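## Task

Remove the white plastic card case from the drawer of the small wooden box and set it down directly on the open table top, touching nothing but the table, then push the drawer shut. The box must stay roughly where it started and keep its orientation, and the second item must remain inside the drawer. Nothing may be left in place only because the robot is still holding or pressing it.

## Robot and tools

Robot: two six-joint arms with parallel grippers, named left_arm and right_arm. These are names only and do not correspond to image sides. Scene frame: origin on the table top between the arms, +z up, +x out over the table, left_arm on the +y side. left_arm base is at (+0.038, +0.248, 0) m with quat_wxyz (+0.998, 0, 0, +0.070). right_arm base is at (-0.013, -0.256, 0) m with quat_wxyz (+0.999, 0, 0, -0.037). Each gripper's fingers point along its own +z axis and close along its y axis. The reported end_effector_position is the point midway between the finger pads, roughly 1 cm short of the fingertips. This printed position can be off, especially when the arm is stretched far.

execute_actions takes "actions", a list holding zero or one entry, plus an optional "pictures" boolean (default true).
- Empty list: no new command, just returns the current state.
- Motion entry {"rows": [...], "steps": n}: n is 1 to 15 control steps of 1/30 s each, default 15. Each row is one flat list of 14 numbers covering both arms, even if only one arm should move. Order: left_arm waist, shoulder, elbow, wrist pitch, wrist yaw, wrist roll, opening, then the same seven for right_arm. Each row is used for one step, and the last row repeats if there are fewer rows than steps.
- Wait entry {"steps": n}: n up to 300. It returns once n steps have passed since the previous result, and your reply time counts toward them.

Joint numbers in a row are absolute target angles in radians, in the same joint space that Joint positions prints. They are not offsets. Stated ranges for each arm:
- waist -2.618 to 3.054
- shoulder 0.000 to 3.142
- elbow 0.000 to 3.142
- wrist pitch -1.571 to 1.571
- wrist yaw -1.571 to 1.571
- wrist roll -2.094 to 2.094

A call is refused, and nothing is sent, if a target is more than 0.036 rad outside a range and also farther out than that joint's last reported angle. The true stops can differ from the stated ones by up to 0.036 rad, and targets past them are clipped. The message "joint sent to its limit" reports such clipping, possibly for an earlier action. Its absence does not prove there is room left.

Opening is absolute, from -1 (closed) to +1 (fully open, pad gap 0.094 m). Away from the extremes, the fingers go to where grip_measured would equal your number. To hold something, command about 0.03 below grip_measured for a firm grip, or less below for a lighter one. Each gripper's readings carry a fixed error of up to about 1 mm. Pad force is capped near 50 to 62 N, and less on parts thinner than about 2 mm.

Motion limits: each joint's target is kept within a lead of its measured angle. The leads are waist 0.202, shoulder 0.258, elbow 0.238, wrist pitch 0.573, wrist yaw and roll 0.522 rad. Targets that would move the gripper more than 70 mm in one step are scaled back. Distant goals therefore need several calls. Friction can leave a joint up to about 0.031 rad short, and commands smaller than that may not move it at all. While you think, the arms keep moving toward the last row you sent. They stop once motion settles or a step is HELD.

Result lines:
- State line: each arm's gripper pose, end_effector_position in metres and end_effector_quat_wxyz.
- Joint positions / Joint velocities: one block per arm, the joints in column order, then the finger gap in m and m/s.
- grip_measured: the opening on the command scale.
- "joint command not followed": a clearance check changed some joint targets.
- HELD: your row was not sent on the marked steps.
- MOTOR HOT: a motor has reached 75 °C.
- OVER-TEMPERATURE FAULT: a stop. At 90 °C the arm halts for 10 s. At 100 °C it goes limp and falls.
Holding loads, even while you think, heats the motors, so put things down promptly.

zoom_image: arguments are camera (cam_head_left, cam_head_right, cam_high, cam_low, cam_left_wrist, cam_right_wrist; each image 504x504) and region [x0, y0, x1, y1] in pixels of that camera's latest image, origin at the top-left, at most 504x504. It returns an enlarged crop.

read_manual (section, default "licences"): returns URDF licence texts only.

finished_scene: takes scene (1 or 2). This cannot be undone. Replying without a tool call ends everything.

Suggested order:
- Look at the scene.
- Pull the drawer open with one gripper.
- Grasp the named item, lift it out and place it on clear table away from the box. Open the gripper and withdraw.
- Push the drawer closed gently without shifting or turning the box.
- Check that the other object is still inside, then call finished_scene.

Avoid:
- dropping items or pushing anything off the table, which fails the task
- knocking the box or pushing hard
- letting the two arms collide or press on each other
- leaving anything held when you finish

Brief external tugs on held parts or nudges to loose objects can happen. Faster, smoother and lower-effort work is better, and reply time counts.

Each tool is called as name(argument=value, ...) on one line, values as JSON.

## Session

execute_actions(actions=[])

Scene clock: 0.00 s of 6000.00 s.
left_arm: end_effector_position=(+0.2501, +0.4743, +0.1330) grip_measured=+1.000 end_effector_quat_wxyz=(+0.416, +0.296, +0.705, +0.492) | right_arm: end_effector_position=(+0.3570, -0.5585, +0.3866) grip_measured=+1.000 end_effector_quat_wxyz=(+0.611, +0.736, +0.290, -0.027)
Joint positions: left_arm=[1.041 1.125 0.128 0.776 0.697 1.411 0.094] | right_arm=[-0.355  1.643  1.723 -0.44   0.777  1.41   0.094]
Joint velocities: left_arm=[ 0.022 -0.032  0.027  0.051  0.051  0.007  0.   ] | right_arm=[-0.012 -0.007 -0.012 -0.022  0.037 -0.037  0.   ]

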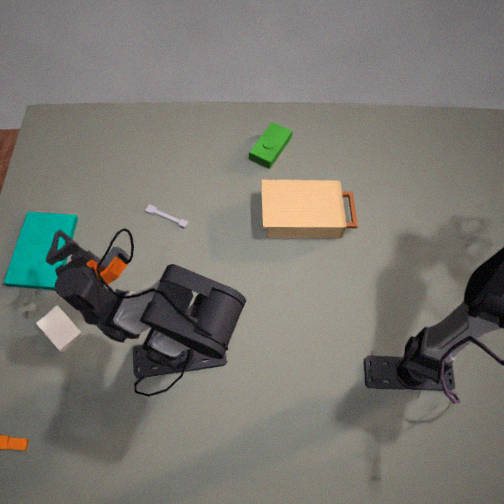

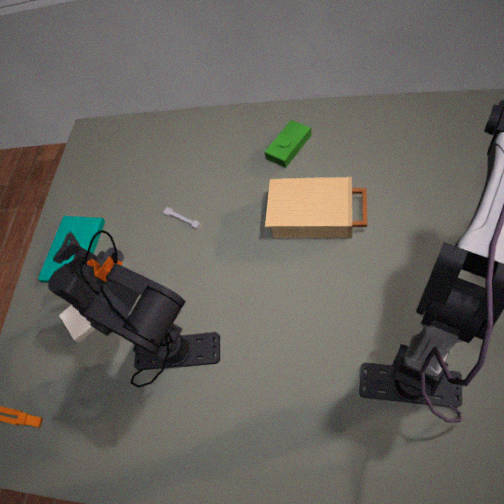

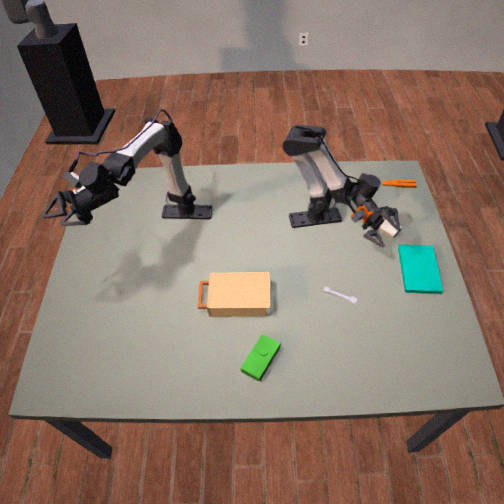

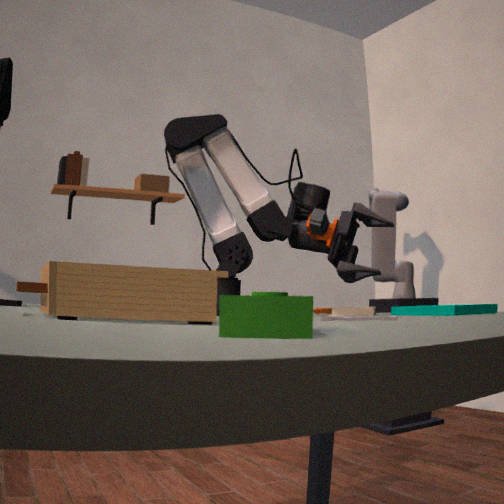

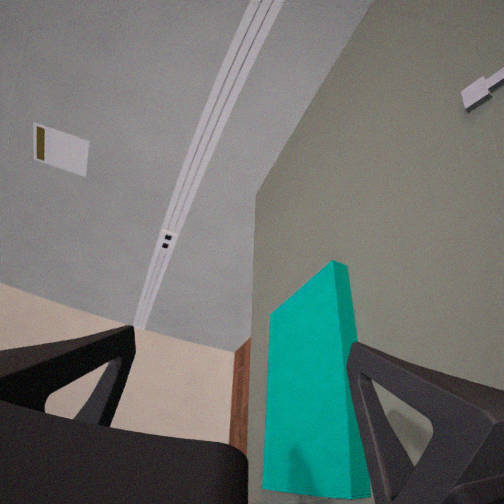

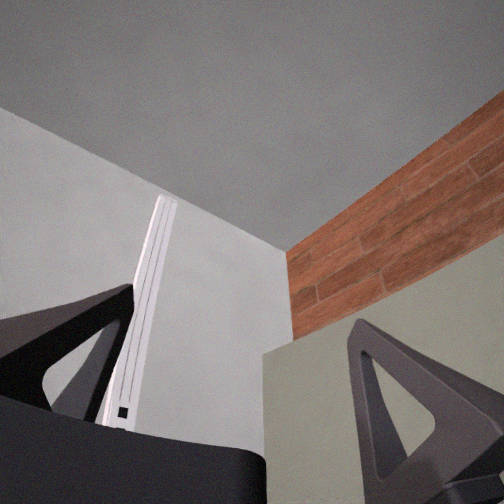

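execute_actions(actions=[{"rows":[[0.3,1.3,1.3,-0.6,0,-0.56,-1,0.314,1.9,2.122,-1.565,0,0.24,1]]}], pictures=false)

execute_actions(actions=[{"steps":60}], pictures=false)

execute_actions(actions=[{"rows":[[-0.7,2.0,1.92,-1.44,0,-0.56,-1,0.314,2.128,2.122,-1.565,0,0.24,1]]}], pictures=false)

execute_actions(actions=[{"steps":70}])

Scene clock: 37.47 s of 6000.00 s.
left_arm: end_effector_position=(+0.4083, +0.4086, +0.2671) grip_measured=-0.987 end_effector_quat_wxyz=(+0.465, -0.190, +0.862, +0.073) | right_arm: end_effector_position=(+0.4579, -0.2968, +0.2919) grip_measured=+1.000 end_effector_quat_wxyz=(+0.350, +0.374, +0.859, +0.019)
Joint positions: left_arm=[ 0.291  1.303  1.206 -0.494  0.048 -0.029  0.001] | right_arm=[ 0.072  1.85   2.069 -1.106  0.23   0.736  0.094]
Joint velocities: left_arm=[ 0.046 -0.012  1.746 -0.242 -0.256 -2.791 -0.   ] | right_arm=[ 1.033  0.081  0.173 -1.37  -0.652 -1.648  0.   ]
Steps of this call (steps 1 to 90: nothing new was sent; then 33.97 s passed at rest; steps 91 to 105: all 15 steps of this action). Readings (joint positions):
91: left_arm=[1.009 1.140 0.158 0.706 0.631 1.341] | right_arm=[-0.349 1.653 1.741 -0.469 0.756 1.383]
92: left_arm=[0.938 1.193 0.230 0.588 0.529 1.241] | right_arm=[-0.336 1.672 1.777 -0.512 0.721 1.343]
94: left_arm=[0.800 1.276 0.385 0.360 0.339 1.045] | right_arm=[-0.288 1.718 1.850 -0.593 0.641 1.259]
98: left_arm=[0.524 1.303 0.688 -0.091 0.133 0.653] | right_arm=[-0.169 1.803 1.982 -0.774 0.461 1.077]
105: the state above

Scene clock: 39.47 s of 6000.00 s.
left_arm: end_effector_position=(+0.3977, +0.4115, +0.2928) grip_measured=-0.987 end_effector_quat_wxyz=(+0.469, -0.416, +0.778, -0.034) | right_arm: end_effector_position=(+0.3623, -0.1631, +0.2405) grip_measured=+1.000 end_effector_quat_wxyz=(+0.124, +0.003, +0.992, +0.028)
Joint positions: left_arm=[ 0.293  1.291  1.301 -0.602  0.012 -0.556  0.001] | right_arm=[ 0.322  1.877  2.103 -1.541  0.008  0.251  0.094]
Joint velocities: left_arm=[-0.017 -0.002 -0.007  0.051 -0.037 -0.022  0.001] | right_arm=[ 0.012 -0.012  0.017 -0.022  0.037 -0.007  0.   ]
joint sent to its limit (right arm) — the command would take joint 4 (wrist pitch) past its lower limit, so that joint was sent only as far as its limit.
Steps of this call (steps 1 to 45: the robot went on to your last target; steps 46 to 60: nothing new was sent). Readings (joint positions):
1: left_arm=[0.292 1.300 1.255 -0.497 0.040 -0.126] | right_arm=[0.111 1.853 2.075 -1.152 0.206 0.683]
2: left_arm=[0.293 1.295 1.285 -0.497 0.034 -0.212] | right_arm=[0.151 1.856 2.079 -1.195 0.184 0.632]
4: left_arm=[0.293 1.287 1.301 -0.508 0.025 -0.336] | right_arm=[0.233 1.864 2.092 -1.286 0.134 0.524]
8: left_arm=[0.293 1.291 1.301 -0.566 0.017 -0.467] | right_arm=[0.333 1.876 2.103 -1.437 0.046 0.361]
60: the state above
All arms were judged still, so your last target was given up. Only a new action makes them travel on or press farther. Fingers that are still opening or closing keep moving.

Scene clock: 39.97 s of 6000.00 s.
left_arm: end_effector_position=(+0.4222, +0.1152, +0.1246) grip_measured=-0.987 end_effector_quat_wxyz=(+0.035, -0.112, +0.993, -0.013) | right_arm: end_effector_position=(+0.3850, -0.1572, +0.1484) grip_measured=+1.000 end_effector_quat_wxyz=(+0.009, +0.002, +1.000, -0.001)
Joint positions: left_arm=[-0.474  2.029  1.867 -1.334 -0.006 -0.559  0.001] | right_arm=[ 0.322  2.135  2.125 -1.545  0.007  0.25   0.094]
Joint velocities: left_arm=[-1.673  0.164  0.002 -0.403 -0.051 -0.022  0.   ] | right_arm=[-0.002 -0.095 -0.012 -0.051 -0.037 -0.007  0.   ]
joint sent to its limit (right arm) — the command would take joint 4 (wrist pitch) past its lower limit, so that joint was sent only as far as its limit.
Steps of this call (steps 1 to 15: all 15 steps of this action). Readings (joint positions):
1: left_arm=[0.276 1.315 1.338 -0.670 0.000 -0.558] | right_arm=[0.322 1.891 2.109 -1.547 0.008 0.251]
2: left_arm=[0.234 1.367 1.410 -0.770 -0.007 -0.559] | right_arm=[0.322 1.915 2.124 -1.552 0.008 0.251]
4: left_arm=[0.124 1.500 1.555 -0.936 -0.008 -0.559] | right_arm=[0.322 1.988 2.132 -1.548 0.008 0.251]
8: left_arm=[-0.096 1.789 1.806 -1.177 -0.007 -0.559] | right_arm=[0.322 2.131 2.131 -1.545 0.007 0.250]
15: the state above

Scene clock: 42.30 s of 6000.00 s.
left_arm: end_effector_position=(+0.3653, +0.0411, +0.1329) grip_measured=-0.987 end_effector_quat_wxyz=(+0.000, -0.000, +1.000, -0.005) | right_arm: end_effector_position=(+0.3848, -0.1573, +0.1498) grip_measured=+1.000 end_effector_quat_wxyz=(+0.010, +0.002, +1.000, -0.001)
Joint positions: left_arm=[-0.698  2.022  1.891 -1.435  0.009 -0.559  0.001] | right_arm=[ 0.322  2.131  2.125 -1.546  0.007  0.25   0.094]
Joint velocities: left_arm=[-0.007  0.002  0.027  0.051 -0.051 -0.051  0.001] | right_arm=[-0.012 -0.012 -0.017  0.051  0.037 -0.007  0.   ]
joint sent to its limit (right arm) — the command would take joint 4 (wrist pitch) past its lower limit, so that joint was sent only as far as its limit.
Steps of this call (steps 1 to 30: the robot went on to your last target; steps 31 to 70: nothing new was sent). Readings (joint positions):
1: left_arm=[-0.534 2.032 1.867 -1.347 -0.006 -0.559] | right_arm=[0.322 2.132 2.125 -1.546 0.007 0.250]
2: left_arm=[-0.594 2.032 1.870 -1.361 -0.005 -0.559] | right_arm=[0.322 2.131 2.125 -1.546 0.007 0.250]
4: left_arm=[-0.695 2.032 1.885 -1.383 0.002 -0.559] | right_arm=[0.322 2.131 2.125 -1.546 0.007 0.250]
8: left_arm=[-0.743 2.023 1.891 -1.412 0.013 -0.559] | right_arm=[0.322 2.131 2.125 -1.546 0.007 0.250]
70: the state above
All arms were judged still, so your last target was given up. Only a new action makes them travel on or press farther. Fingers that are still opening or closing keep moving.

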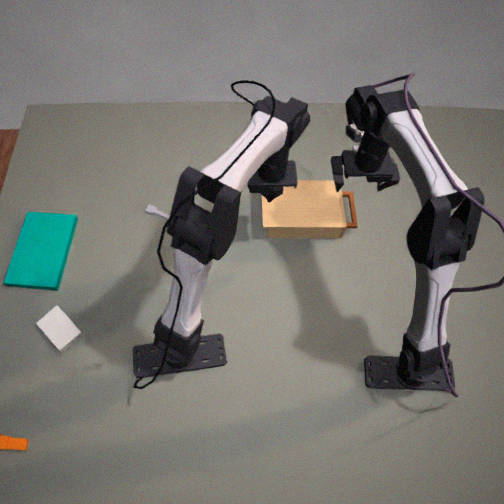

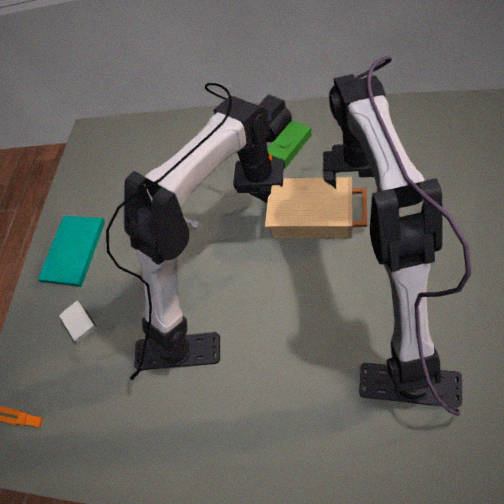

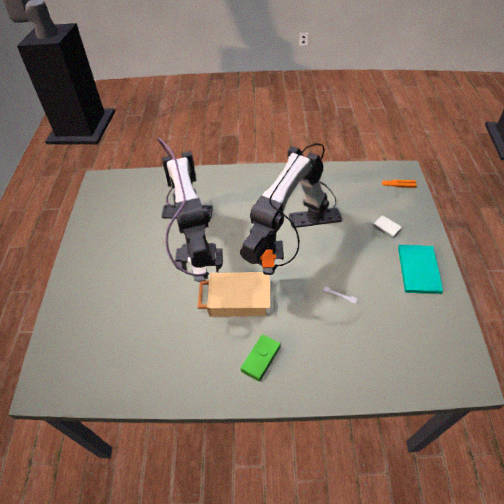

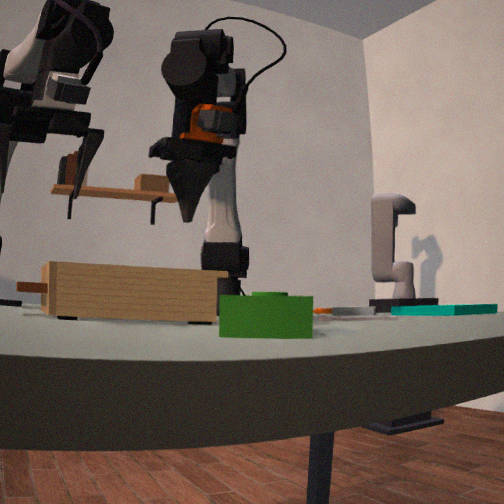

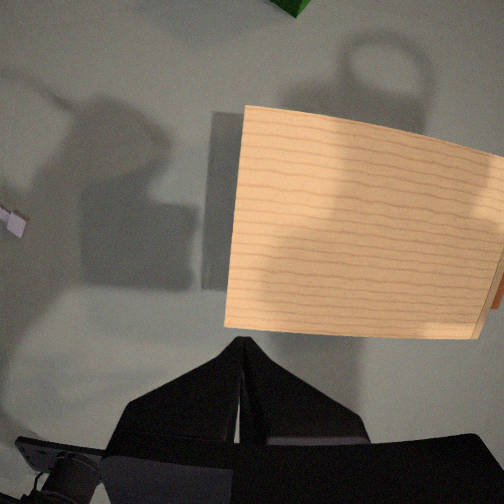

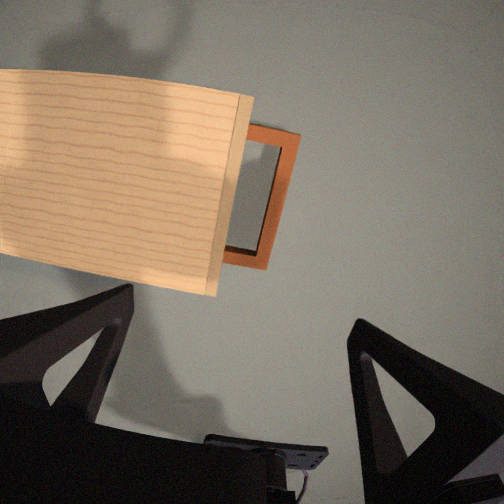

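execute_actions(actions=[{"rows":[[-0.735,2.14,1.94,-1.33,0,-0.58,-1,0.27,2.15,1.9,-1.317,0,0.24,-0.3]]}], pictures=false)

execute_actions(actions=[{"steps":20}])

Scene clock: 53.47 s of 6000.00 s.
left_arm: end_effector_position=(+0.3822, +0.0136, +0.0909) grip_measured=-0.987 end_effector_quat_wxyz=(-0.003, +0.010, +1.000, -0.002) | right_arm: end_effector_position=(+0.3968, -0.1763, +0.0903) grip_measured=-0.298 end_effector_quat_wxyz=(+0.004, +0.028, +1.000, -0.001)
Joint positions: left_arm=[-0.734  2.151  1.921 -1.343  0.007 -0.575  0.001] | right_arm=[ 0.269  2.148  1.914 -1.33   0.004  0.25   0.033]
Joint velocities: left_arm=[-0.007  0.012 -0.002  0.007  0.022 -0.022  0.002] | right_arm=[-0.002 -0.012  0.002  0.081 -0.022  0.007 -0.001]
Steps of this call (steps 1 to 90: nothing new was sent; then 7.67 s passed at rest; steps 91 to 105: all 15 steps of this action). Readings (joint positions):
91: left_arm=[-0.700 2.032 1.897 -1.433 0.008 -0.562] | right_arm=[0.318 2.124 2.092 -1.512 0.006 0.250]
92: left_arm=[-0.705 2.049 1.911 -1.420 0.007 -0.565] | right_arm=[0.312 2.110 2.036 -1.465 0.004 0.250]
94: left_arm=[-0.718 2.093 1.921 -1.382 0.007 -0.568] | right_arm=[0.292 2.116 1.960 -1.417 0.004 0.250]
98: left_arm=[-0.733 2.149 1.921 -1.353 0.007 -0.572] | right_arm=[0.269 2.149 1.915 -1.366 0.004 0.250]
105: the state above

Scene clock: 54.13 s of 6000.00 s.
left_arm: end_effector_position=(+0.3826, +0.0133, +0.0909) grip_measured=-0.987 end_effector_quat_wxyz=(-0.002, +0.010, +1.000, -0.003) | right_arm: end_effector_position=(+0.3988, -0.1759, +0.0904) grip_measured=-0.298 end_effector_quat_wxyz=(+0.008, +0.028, +1.000, -0.000)
Joint positions: left_arm=[-0.734  2.151  1.921 -1.341  0.007 -0.575  0.001] | right_arm=[ 0.269  2.148  1.914 -1.322  0.004  0.25   0.033]
Joint velocities: left_arm=[ 0.007  0.012  0.012  0.007 -0.007  0.007 -0.002] | right_arm=[-0.002  0.007  0.007  0.095 -0.022  0.007  0.001]
Steps of this call (steps 1 to 15: the robot went on to your last target; steps 16 to 20: nothing new was sent). Readings (joint positions):
1: left_arm=[-0.734 2.151 1.921 -1.342 0.007 -0.575] | right_arm=[0.269 2.148 1.914 -1.328 0.004 0.250]
2: left_arm=[-0.734 2.151 1.921 -1.342 0.007 -0.575] | right_arm=[0.269 2.148 1.914 -1.327 0.004 0.250]
4: left_arm=[-0.734 2.151 1.921 -1.341 0.007 -0.575] | right_arm=[0.269 2.148 1.914 -1.325 0.004 0.250]
8: left_arm=[-0.734 2.151 1.921 -1.341 0.007 -0.575] | right_arm=[0.269 2.148 1.914 -1.323 0.004 0.250]
20: the state above
All arms were judged still, so your last target was given up. Only a new action makes them travel on or press farther. Fingers that are still opening or closing keep moving.

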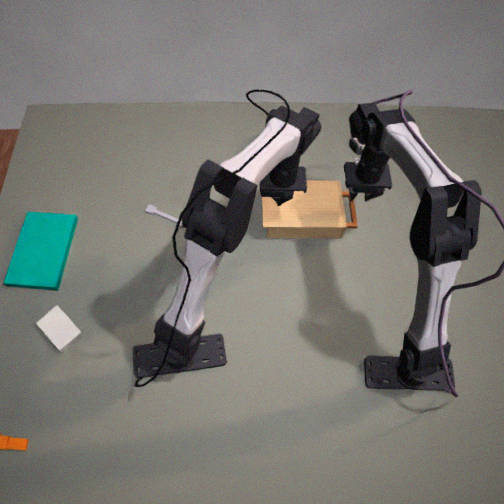

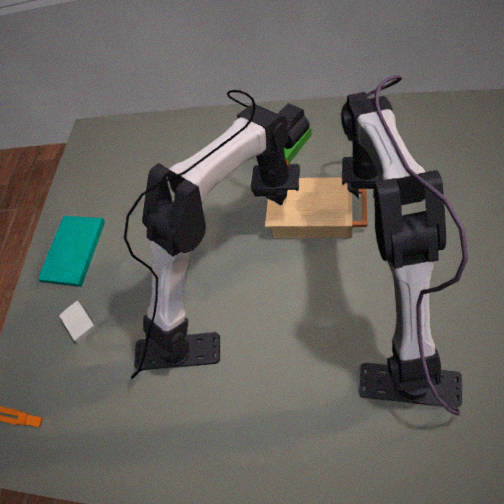

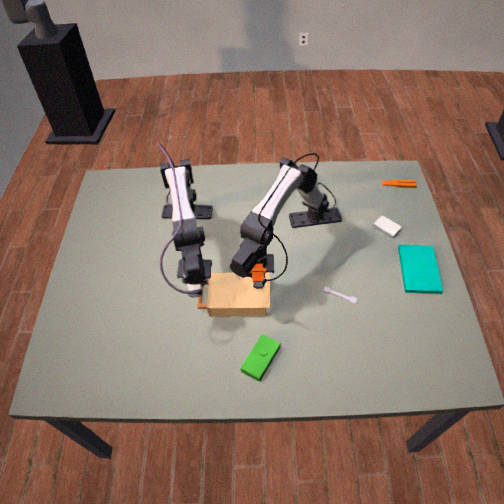

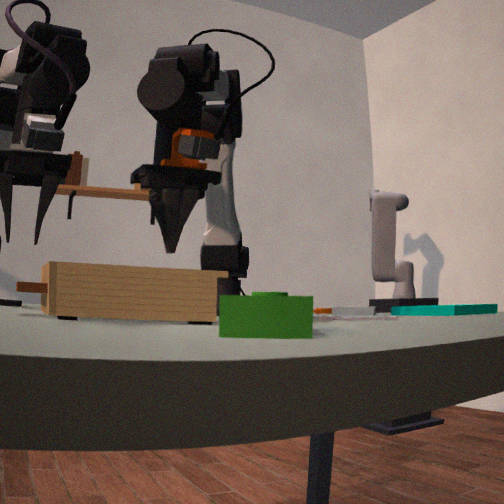

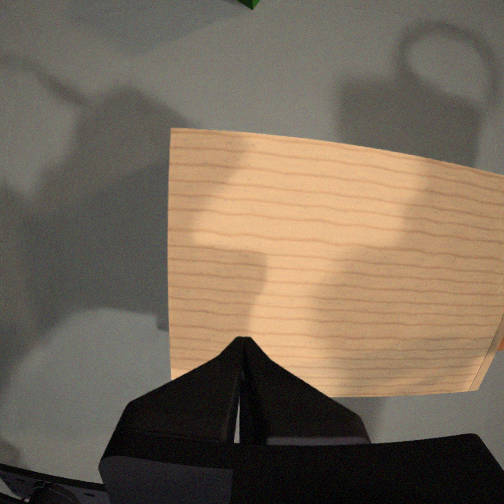

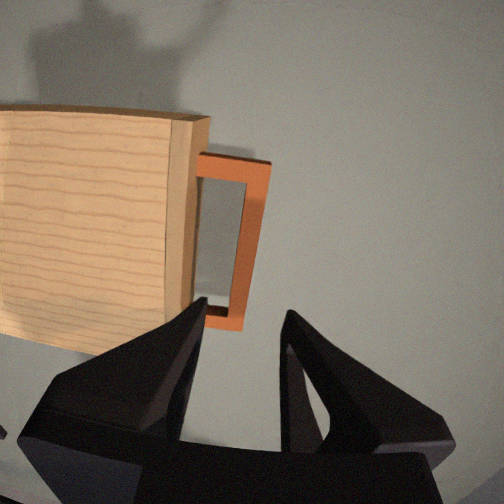

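execute_actions(actions=[{"rows":[[-0.735,2.16,1.93,-1.32,0,-0.58,-1,0.27,2.16,1.86,-1.25,0,0.24,-0.3],[-0.735,2.17,1.93,-1.31,0,-0.58,-1,0.27,2.16,1.84,-1.22,0,0.24,-0.3],[-0.735,2.18,1.93,-1.3,0,-0.58,-1,0.27,2.17,1.82,-1.19,0,0.24,-0.3],[-0.735,2.19,1.93,-1.29,0,-0.58,-1,0.27,2.17,1.8,-1.16,0,0.24,-0.3],[-0.735,2.2,1.93,-1.28,0,-0.58,-1,0.27,2.18,1.78,-1.13,0,0.24,-0.3],[-0.735,2.2,1.93,-1.28,0,-0.58,-1,0.27,2.18,1.76,-1.13,0,0.24,-0.3],[-0.735,2.21,1.93,-1.27,0,-0.58,-1,0.27,2.18,1.73,-1.13,0,0.24,-0.3]]}])

Scene clock: 68.27 s of 6000.00 s.
left_arm: end_effector_position=(+0.3924, +0.0066, +0.0683) grip_measured=-0.987 end_effector_quat_wxyz=(-0.002, +0.009, +1.000, -0.003) | right_arm: end_effector_position=(+0.3974, -0.1762, +0.0441) grip_measured=-0.298 end_effector_quat_wxyz=(+0.006, +0.028, +1.000, -0.000)
Joint positions: left_arm=[-0.734  2.207  1.921 -1.285  0.007 -0.575  0.001] | right_arm=[ 0.269  2.162  1.751 -1.149  0.004  0.25   0.033]
Joint velocities: left_arm=[-0.012 -0.037  0.002 -0.022 -0.022  0.007 -0.001] | right_arm=[ 0.002 -0.002  0.002  0.081 -0.007 -0.037 -0.001]
Steps of this call (steps 1 to 90: nothing new was sent; then 10.63 s passed at rest; steps 91 to 105: all 15 steps of this action). Readings (joint positions):
91: left_arm=[-0.734 2.151 1.921 -1.340 0.007 -0.575] | right_arm=[0.269 2.148 1.910 -1.315 0.004 0.250]
92: left_arm=[-0.734 2.151 1.921 -1.338 0.007 -0.575] | right_arm=[0.269 2.148 1.901 -1.298 0.004 0.250]
94: left_arm=[-0.734 2.155 1.921 -1.328 0.007 -0.575] | right_arm=[0.269 2.148 1.867 -1.254 0.004 0.250]
98: left_arm=[-0.734 2.185 1.921 -1.303 0.007 -0.575] | right_arm=[0.269 2.148 1.782 -1.180 0.004 0.250]
105: the state above

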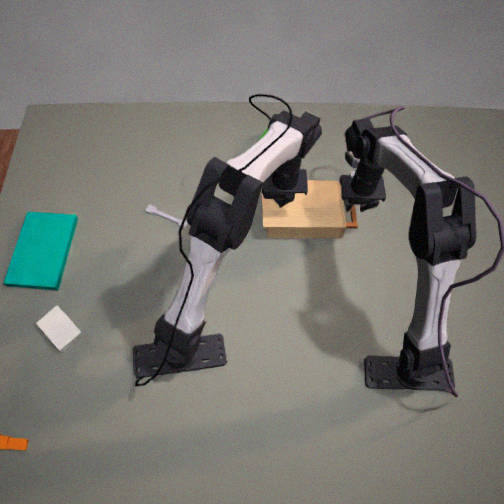

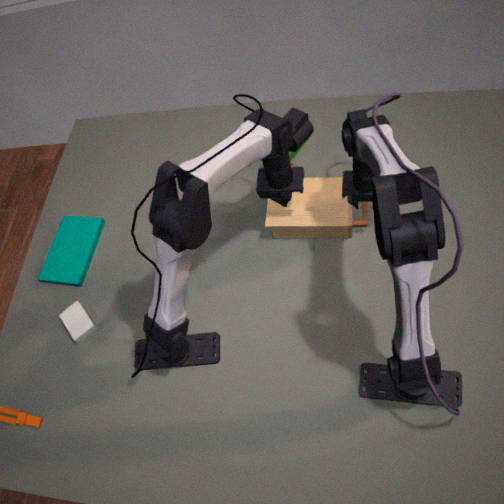

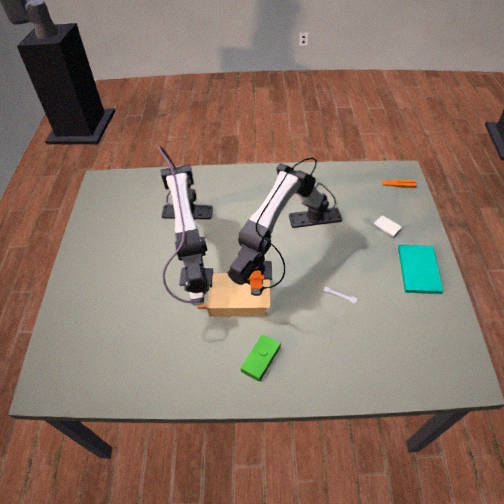

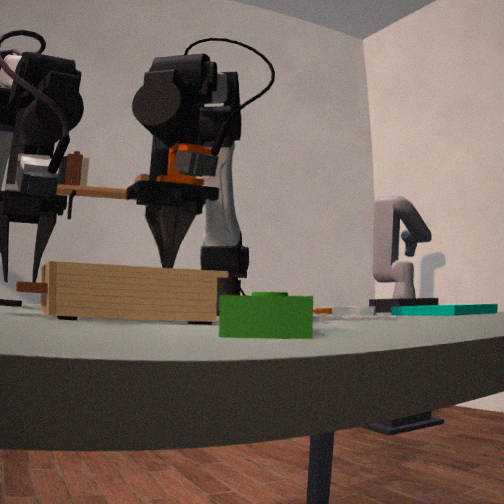

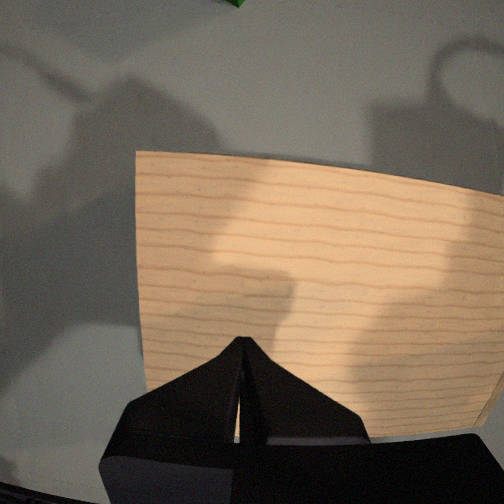

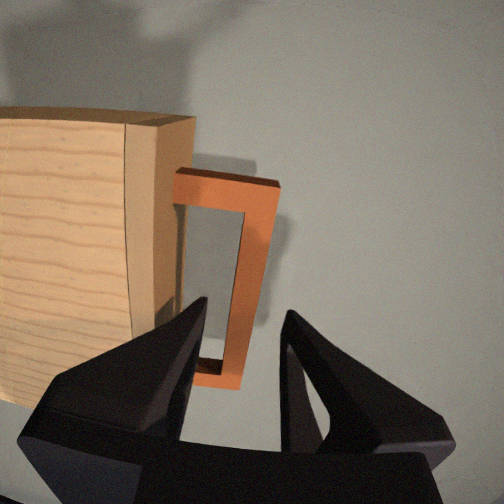

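Lower 2 cm more, then hook-pull with the waist.

execute_actions(actions=[{"rows":[[-0.735,2.32,1.91,-1.27,0,-0.58,-1,0.27,2.21,1.72,-1.1,0,0.24,-0.3]]}], pictures=false)

execute_actions(actions=[{"rows":[[-0.735,2.32,1.91,-1.27,0,-0.58,-1,0.24,2.21,1.72,-1.1,0,0.22,-0.3],[-0.735,2.32,1.91,-1.27,0,-0.58,-1,0.23,2.21,1.72,-1.1,0,0.2,-0.3],[-0.735,2.32,1.91,-1.27,0,-0.58,-1,0.22,2.21,1.72,-1.1,0,0.19,-0.3],[-0.735,2.32,1.91,-1.27,0,-0.58,-1,0.21,2.21,1.72,-1.1,0,0.18,-0.3],[-0.735,2.32,1.91,-1.27,0,-0.58,-1,0.2,2.21,1.72,-1.1,0,0.17,-0.3],[-0.735,2.32,1.91,-1.27,0,-0.58,-1,0.18,2.21,1.72,-1.1,0,0.15,-0.3],[-0.735,2.32,1.91,-1.27,0,-0.58,-1,0.16,2.21,1.72,-1.1,0,0.13,-0.3],[-0.735,2.32,1.91,-1.27,0,-0.58,-1,0.14,2.21,1.72,-1.11,0,0.11,-0.3],[-0.735,2.32,1.91,-1.27,0,-0.58,-1,0.12,2.21,1.72,-1.12,0,0.09,-0.3],[-0.735,2.32,1.91,-1.27,0,-0.58,-1,0.09,2.21,1.72,-1.13,0,0.06,-0.3]]}])

Scene clock: 86.17 s of 6000.00 s.
left_arm: end_effector_position=(+0.3932, +0.0061, +0.0647) grip_measured=-0.987 end_effector_quat_wxyz=(-0.006, +0.009, +1.000, -0.000) | right_arm: end_effector_position=(+0.4061, -0.1745, +0.0351) grip_measured=-0.298 end_effector_quat_wxyz=(+0.016, +0.028, +0.999, +0.002)
Joint positions: left_arm=[-0.734  2.222  1.931 -1.288  0.007 -0.576  0.001] | right_arm=[ 0.269  2.185  1.751 -1.106  0.004  0.25   0.033]
Joint velocities: left_arm=[-0.017  0.002  0.002 -0.022 -0.007 -0.022 -0.001] | right_arm=[ 0.017 -0.012 -0.007  0.007 -0.022 -0.007  0.   ]
Steps of this call (steps 1 to 30: the robot went on to your last target; steps 31 to 100: nothing new was sent; then 14.07 s passed at rest; steps 101 to 115: all 15 steps of this action). Readings (joint positions):
101: left_arm=[-0.734 2.216 1.921 -1.282 0.007 -0.576] | right_arm=[0.269 2.163 1.751 -1.133 0.004 0.250]
102: left_arm=[-0.734 2.219 1.926 -1.284 0.007 -0.576] | right_arm=[0.269 2.166 1.751 -1.127 0.004 0.250]
104: left_arm=[-0.734 2.222 1.930 -1.288 0.007 -0.576] | right_arm=[0.269 2.174 1.751 -1.118 0.004 0.250]
108: left_arm=[-0.734 2.222 1.931 -1.288 0.007 -0.576] | right_arm=[0.269 2.184 1.751 -1.110 0.004 0.250]
115: the state above

Scene clock: 86.67 s of 6000.00 s.
left_arm: end_effector_position=(+0.3932, +0.0061, +0.0648) grip_measured=-0.987 end_effector_quat_wxyz=(-0.006, +0.009, +1.000, -0.000) | right_arm: end_effector_position=(+0.4086, -0.2134, +0.0344) grip_measured=-0.298 end_effector_quat_wxyz=(+0.003, +0.019, +0.998, +0.056)
Joint positions: left_arm=[-0.734  2.222  1.931 -1.289  0.007 -0.576  0.001] | right_arm=[ 0.131  2.189  1.751 -1.119 -0.112  0.094  0.033]
Joint velocities: left_arm=[-0.007 -0.007  0.002  0.007  0.081  0.007 -0.   ] | right_arm=[-0.203  0.002  0.012 -0.081  0.022 -0.183 -0.   ]
Steps of this call (steps 1 to 15: all 15 steps of this action). Readings (joint positions):
1: left_arm=[-0.734 2.222 1.931 -1.288 0.007 -0.576] | right_arm=[0.267 2.185 1.751 -1.105 0.003 0.247]
2: left_arm=[-0.734 2.222 1.931 -1.288 0.007 -0.576] | right_arm=[0.264 2.185 1.751 -1.105 0.002 0.241]
4: left_arm=[-0.734 2.222 1.931 -1.289 0.007 -0.576] | right_arm=[0.249 2.185 1.751 -1.105 0.002 0.225]
8: left_arm=[-0.734 2.222 1.931 -1.289 0.007 -0.576] | right_arm=[0.211 2.187 1.751 -1.104 -0.056 0.179]
15: the state above

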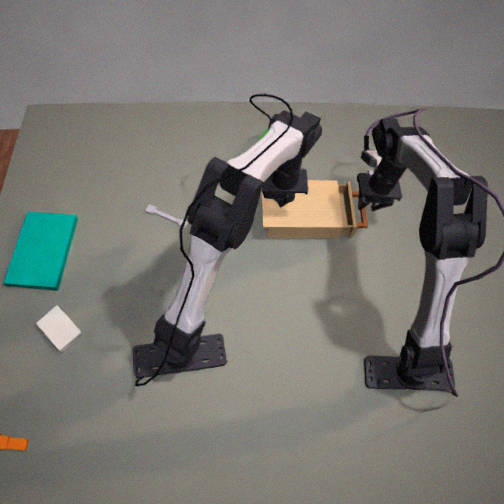

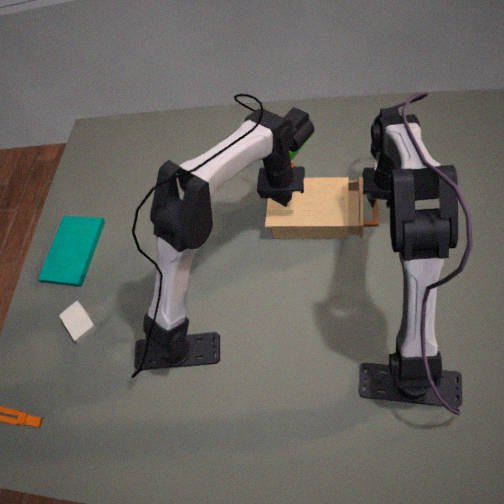

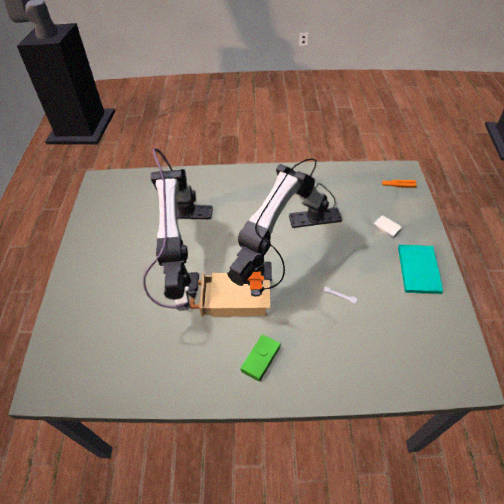

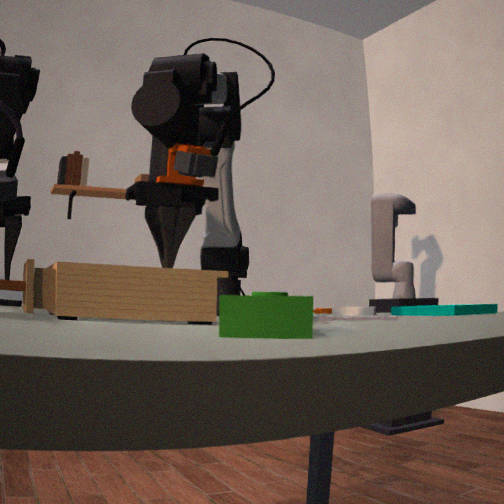

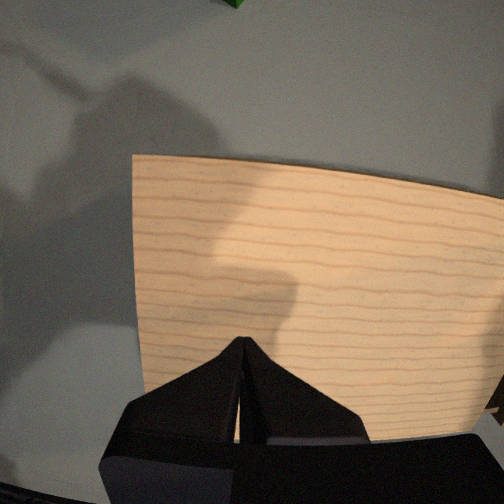

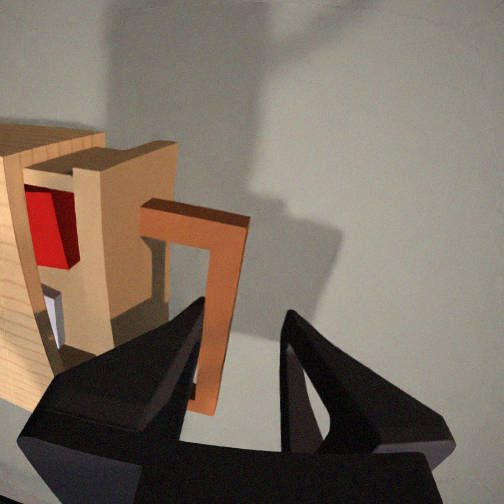

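execute_actions(actions=[{"rows":[[-0.735,2.32,1.91,-1.27,0,-0.58,-1,0.04,2.21,1.69,-1.11,0.08,0,-0.3]],"steps":10}], pictures=false)

execute_actions(actions=[{"rows":[[-0.735,2.32,1.91,-1.27,0,-0.58,-1,-0.02,2.21,1.69,-1.11,0.08,-0.05,-0.3]],"steps":10}], pictures=false)

execute_actions(actions=[{"rows":[[-0.735,2.32,1.91,-1.27,0,-0.58,-1,-0.075,2.21,1.69,-1.11,0.08,-0.1,-0.3]]}])

Scene clock: 105.20 s of 6000.00 s.
left_arm: end_effector_position=(+0.3932, +0.0061, +0.0648) grip_measured=-0.987 end_effector_quat_wxyz=(-0.006, +0.009, +1.000, -0.000) | right_arm: end_effector_position=(+0.4086, -0.2216, +0.0311) grip_measured=-0.298 end_effector_quat_wxyz=(+0.005, -0.005, +0.998, +0.063)
Joint positions: left_arm=[-0.734  2.222  1.931 -1.289  0.007 -0.576  0.001] | right_arm=[ 0.106  2.189  1.737 -1.105 -0.126  0.022  0.033]
Joint velocities: left_arm=[ 0.012 -0.012 -0.012  0.007 -0.037  0.022  0.001] | right_arm=[ 0.007 -0.012  0.012 -0.051 -0.037 -0.081 -0.001]
Steps of this call (steps 1 to 30: the robot went on to your last target; steps 31 to 100: nothing new was sent; then 14.87 s passed at rest; steps 101 to 110: all 10 steps of this action). Readings (joint positions):
101: left_arm=[-0.734 2.222 1.931 -1.289 0.007 -0.576] | right_arm=[0.121 2.189 1.746 -1.117 -0.105 0.063]
102: left_arm=[-0.734 2.222 1.931 -1.289 0.007 -0.576] | right_arm=[0.116 2.189 1.741 -1.110 -0.104 0.054]
104: left_arm=[-0.734 2.222 1.931 -1.289 0.007 -0.576] | right_arm=[0.108 2.189 1.738 -1.107 -0.119 0.040]
108: left_arm=[-0.734 2.222 1.931 -1.289 0.007 -0.576] | right_arm=[0.106 2.189 1.737 -1.105 -0.125 0.026]
110: the state above

Scene clock: 105.53 s of 6000.00 s.
left_arm: end_effector_position=(+0.3932, +0.0061, +0.0648) grip_measured=-0.987 end_effector_quat_wxyz=(-0.006, +0.009, +1.000, -0.000) | right_arm: end_effector_position=(+0.4078, -0.2478, +0.0305) grip_measured=-0.298 end_effector_quat_wxyz=(+0.005, +0.004, +0.998, +0.069)
Joint positions: left_arm=[-0.734  2.222  1.931 -1.289  0.007 -0.576  0.001] | right_arm=[ 0.039  2.189  1.733 -1.11  -0.139 -0.028  0.033]
Joint velocities: left_arm=[-0.007 -0.007 -0.002  0.037 -0.007 -0.007  0.   ] | right_arm=[ 0.002 -0.022  0.007  0.022  0.037 -0.022  0.001]
Steps of this call (steps 1 to 10: all 10 steps of this action). Readings (joint positions):
1: left_arm=[-0.734 2.222 1.931 -1.289 0.007 -0.576] | right_arm=[0.102 2.189 1.737 -1.105 -0.129 0.015]
2: left_arm=[-0.734 2.222 1.931 -1.289 0.007 -0.576] | right_arm=[0.095 2.189 1.737 -1.105 -0.134 0.006]
4: left_arm=[-0.734 2.222 1.931 -1.289 0.007 -0.576] | right_arm=[0.069 2.189 1.735 -1.108 -0.134 -0.009]
8: left_arm=[-0.734 2.222 1.931 -1.289 0.007 -0.576] | right_arm=[0.039 2.189 1.733 -1.110 -0.140 -0.025]
10: the state above

Scene clock: 106.03 s of 6000.00 s.
left_arm: end_effector_position=(+0.3932, +0.0061, +0.0648) grip_measured=-0.987 end_effector_quat_wxyz=(-0.006, +0.009, +1.000, -0.000) | right_arm: end_effector_position=(+0.4071, -0.2739, +0.0303) grip_measured=-0.298 end_effector_quat_wxyz=(+0.008, +0.006, +0.998, +0.065)
Joint positions: left_arm=[-0.734  2.222  1.931 -1.289  0.007 -0.576  0.001] | right_arm=[-0.02   2.189  1.733 -1.112 -0.131 -0.083  0.033]
Joint velocities: left_arm=[-0.007 -0.002 -0.002  0.037  0.051 -0.037 -0.002] | right_arm=[ 0.002  0.002 -0.012 -0.022 -0.037 -0.022  0.   ]
Steps of this call (steps 1 to 15: all 15 steps of this action). Readings (joint positions):
1: left_arm=[-0.734 2.222 1.931 -1.289 0.007 -0.576] | right_arm=[0.035 2.189 1.733 -1.110 -0.141 -0.037]
2: left_arm=[-0.734 2.222 1.931 -1.289 0.007 -0.576] | right_arm=[0.029 2.189 1.733 -1.110 -0.144 -0.046]
4: left_arm=[-0.734 2.222 1.931 -1.289 0.007 -0.576] | right_arm=[0.010 2.189 1.733 -1.111 -0.142 -0.060]
8: left_arm=[-0.734 2.222 1.931 -1.289 0.007 -0.576] | right_arm=[-0.019 2.189 1.733 -1.112 -0.133 -0.075]
15: the state above

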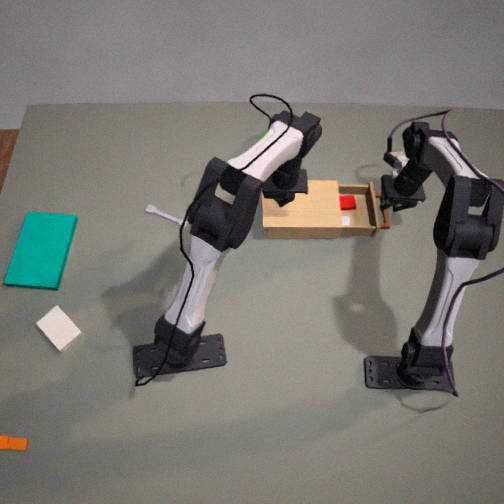

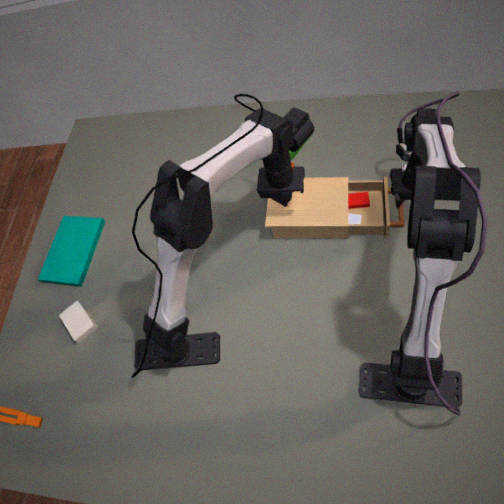

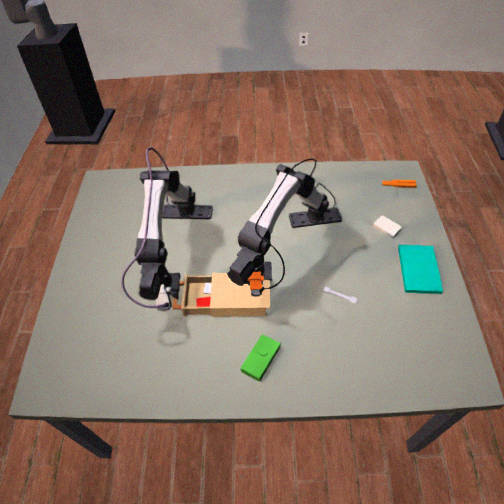

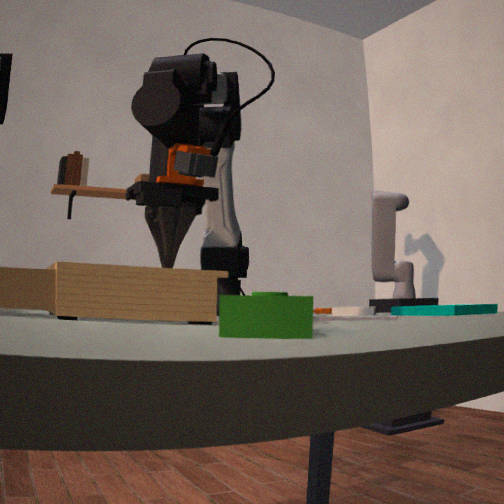

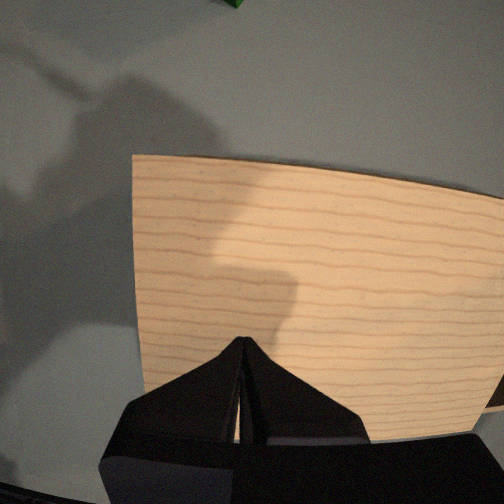

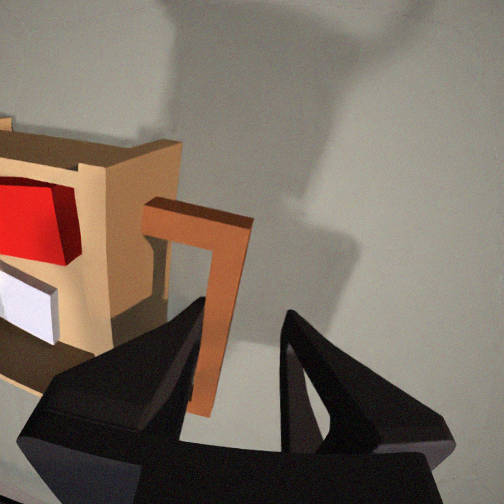

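execute_actions(actions=[{"rows":[[-0.735,2.32,1.91,-1.27,0,-0.58,-1,-0.13,2.21,1.69,-1.11,0.08,-0.15,-0.3]],"steps":10}], pictures=false)

execute_actions(actions=[{"rows":[[-0.735,2.32,1.91,-1.27,0,-0.58,-1,-0.18,2.21,1.69,-1.11,0.08,-0.2,-0.3]]}])

zoom_image(camera="cam_head_right", region=[320,160,430,250])

Scene clock: 115.10 s of 6000.00 s.
left_arm: end_effector_position=(+0.3932, +0.0061, +0.0648) grip_measured=-0.987 end_effector_quat_wxyz=(-0.006, +0.009, +1.000, -0.000) | right_arm: end_effector_position=(+0.4056, -0.2947, +0.0294) grip_measured=-0.298 end_effector_quat_wxyz=(+0.011, +0.009, +0.998, +0.066)
Joint positions: left_arm=[-0.734  2.222  1.931 -1.289  0.007 -0.576  0.001] | right_arm=[-0.071  2.189  1.729 -1.107 -0.134 -0.128  0.033]
Joint velocities: left_arm=[-0.002  0.017  0.002 -0.051  0.007 -0.051 -0.001] | right_arm=[ 0.007  0.002  0.002  0.007  0.051 -0.022 -0.   ]
Steps of this call (steps 1 to 15: the robot went on to your last target; steps 16 to 90: nothing new was sent; then 5.73 s passed at rest; steps 91 to 100: all 10 steps of this action). Readings (joint positions):
91: left_arm=[-0.734 2.222 1.931 -1.289 0.007 -0.576] | right_arm=[-0.023 2.189 1.733 -1.112 -0.132 -0.091]
92: left_arm=[-0.734 2.222 1.931 -1.289 0.007 -0.576] | right_arm=[-0.029 2.189 1.733 -1.111 -0.133 -0.100]
94: left_arm=[-0.734 2.222 1.931 -1.289 0.007 -0.576] | right_arm=[-0.048 2.189 1.733 -1.111 -0.130 -0.112]
98: left_arm=[-0.734 2.222 1.931 -1.289 0.007 -0.576] | right_arm=[-0.071 2.189 1.729 -1.108 -0.135 -0.124]
100: the state above

Scene clock: 115.60 s of 6000.00 s.
left_arm: end_effector_position=(+0.3932, +0.0061, +0.0648) grip_measured=-0.987 end_effector_quat_wxyz=(-0.006, +0.009, +1.000, -0.000) | right_arm: end_effector_position=(+0.4054, -0.2981, +0.0291) grip_measured=-0.298 end_effector_quat_wxyz=(+0.017, -0.003, +0.996, +0.085)
Joint positions: left_arm=[-0.734  2.222  1.931 -1.289  0.007 -0.576  0.001] | right_arm=[-0.095  2.189  1.724 -1.102 -0.174 -0.176  0.033]
Joint velocities: left_arm=[ 0.002 -0.027  0.002 -0.066 -0.037  0.051 -0.002] | right_arm=[-0.012  0.007 -0.017  0.037 -0.051  0.037  0.   ]
Steps of this call (steps 1 to 15: all 15 steps of this action). Readings (joint positions):
1: left_arm=[-0.734 2.222 1.931 -1.289 0.007 -0.576] | right_arm=[-0.074 2.189 1.729 -1.107 -0.136 -0.136]
2: left_arm=[-0.734 2.222 1.931 -1.289 0.007 -0.576] | right_arm=[-0.079 2.189 1.729 -1.107 -0.146 -0.145]
4: left_arm=[-0.734 2.222 1.931 -1.289 0.007 -0.576] | right_arm=[-0.088 2.189 1.727 -1.105 -0.157 -0.157]
8: left_arm=[-0.734 2.222 1.931 -1.289 0.007 -0.576] | right_arm=[-0.095 2.189 1.724 -1.102 -0.174 -0.170]
15: the state above

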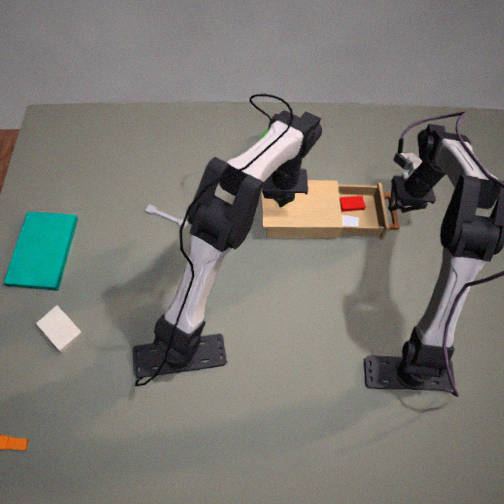

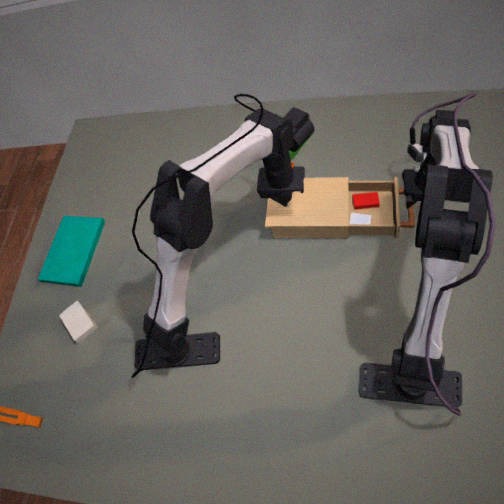

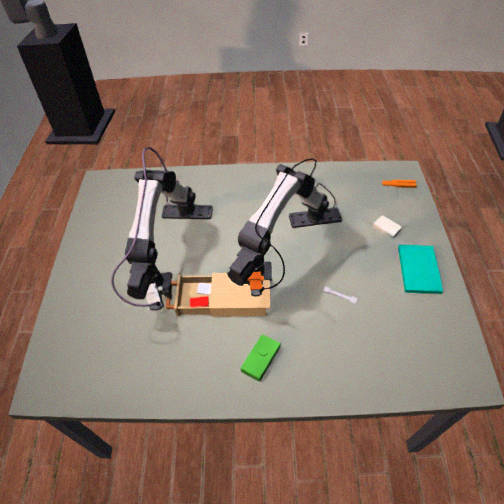

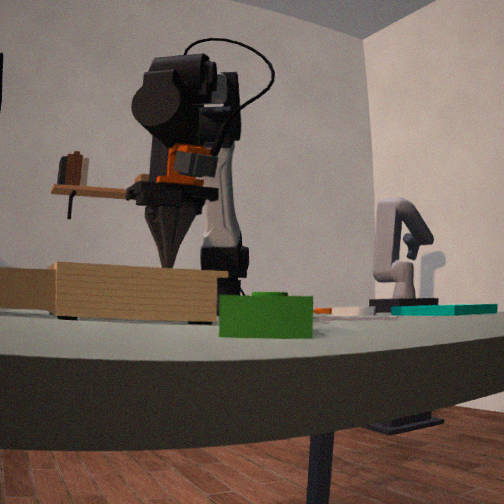

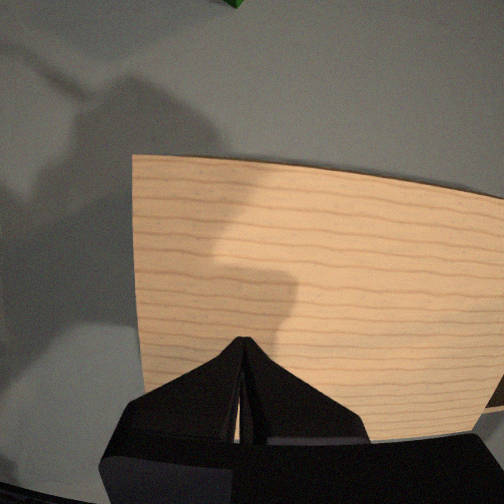

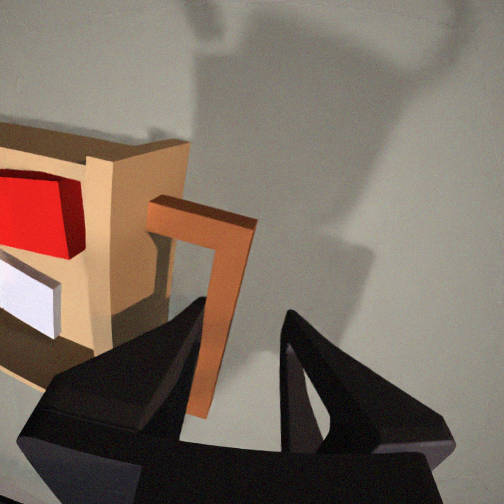

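Region (320, 160, 430, 250) of cam_head_right's 504x504 image, scaled by 4.582, with more detail than that image has; it fills the top 412 rows of this view, and the rest is white.

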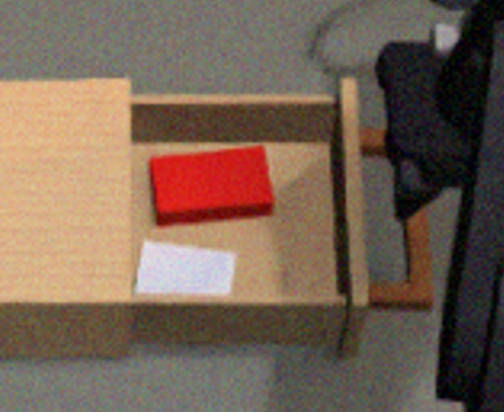

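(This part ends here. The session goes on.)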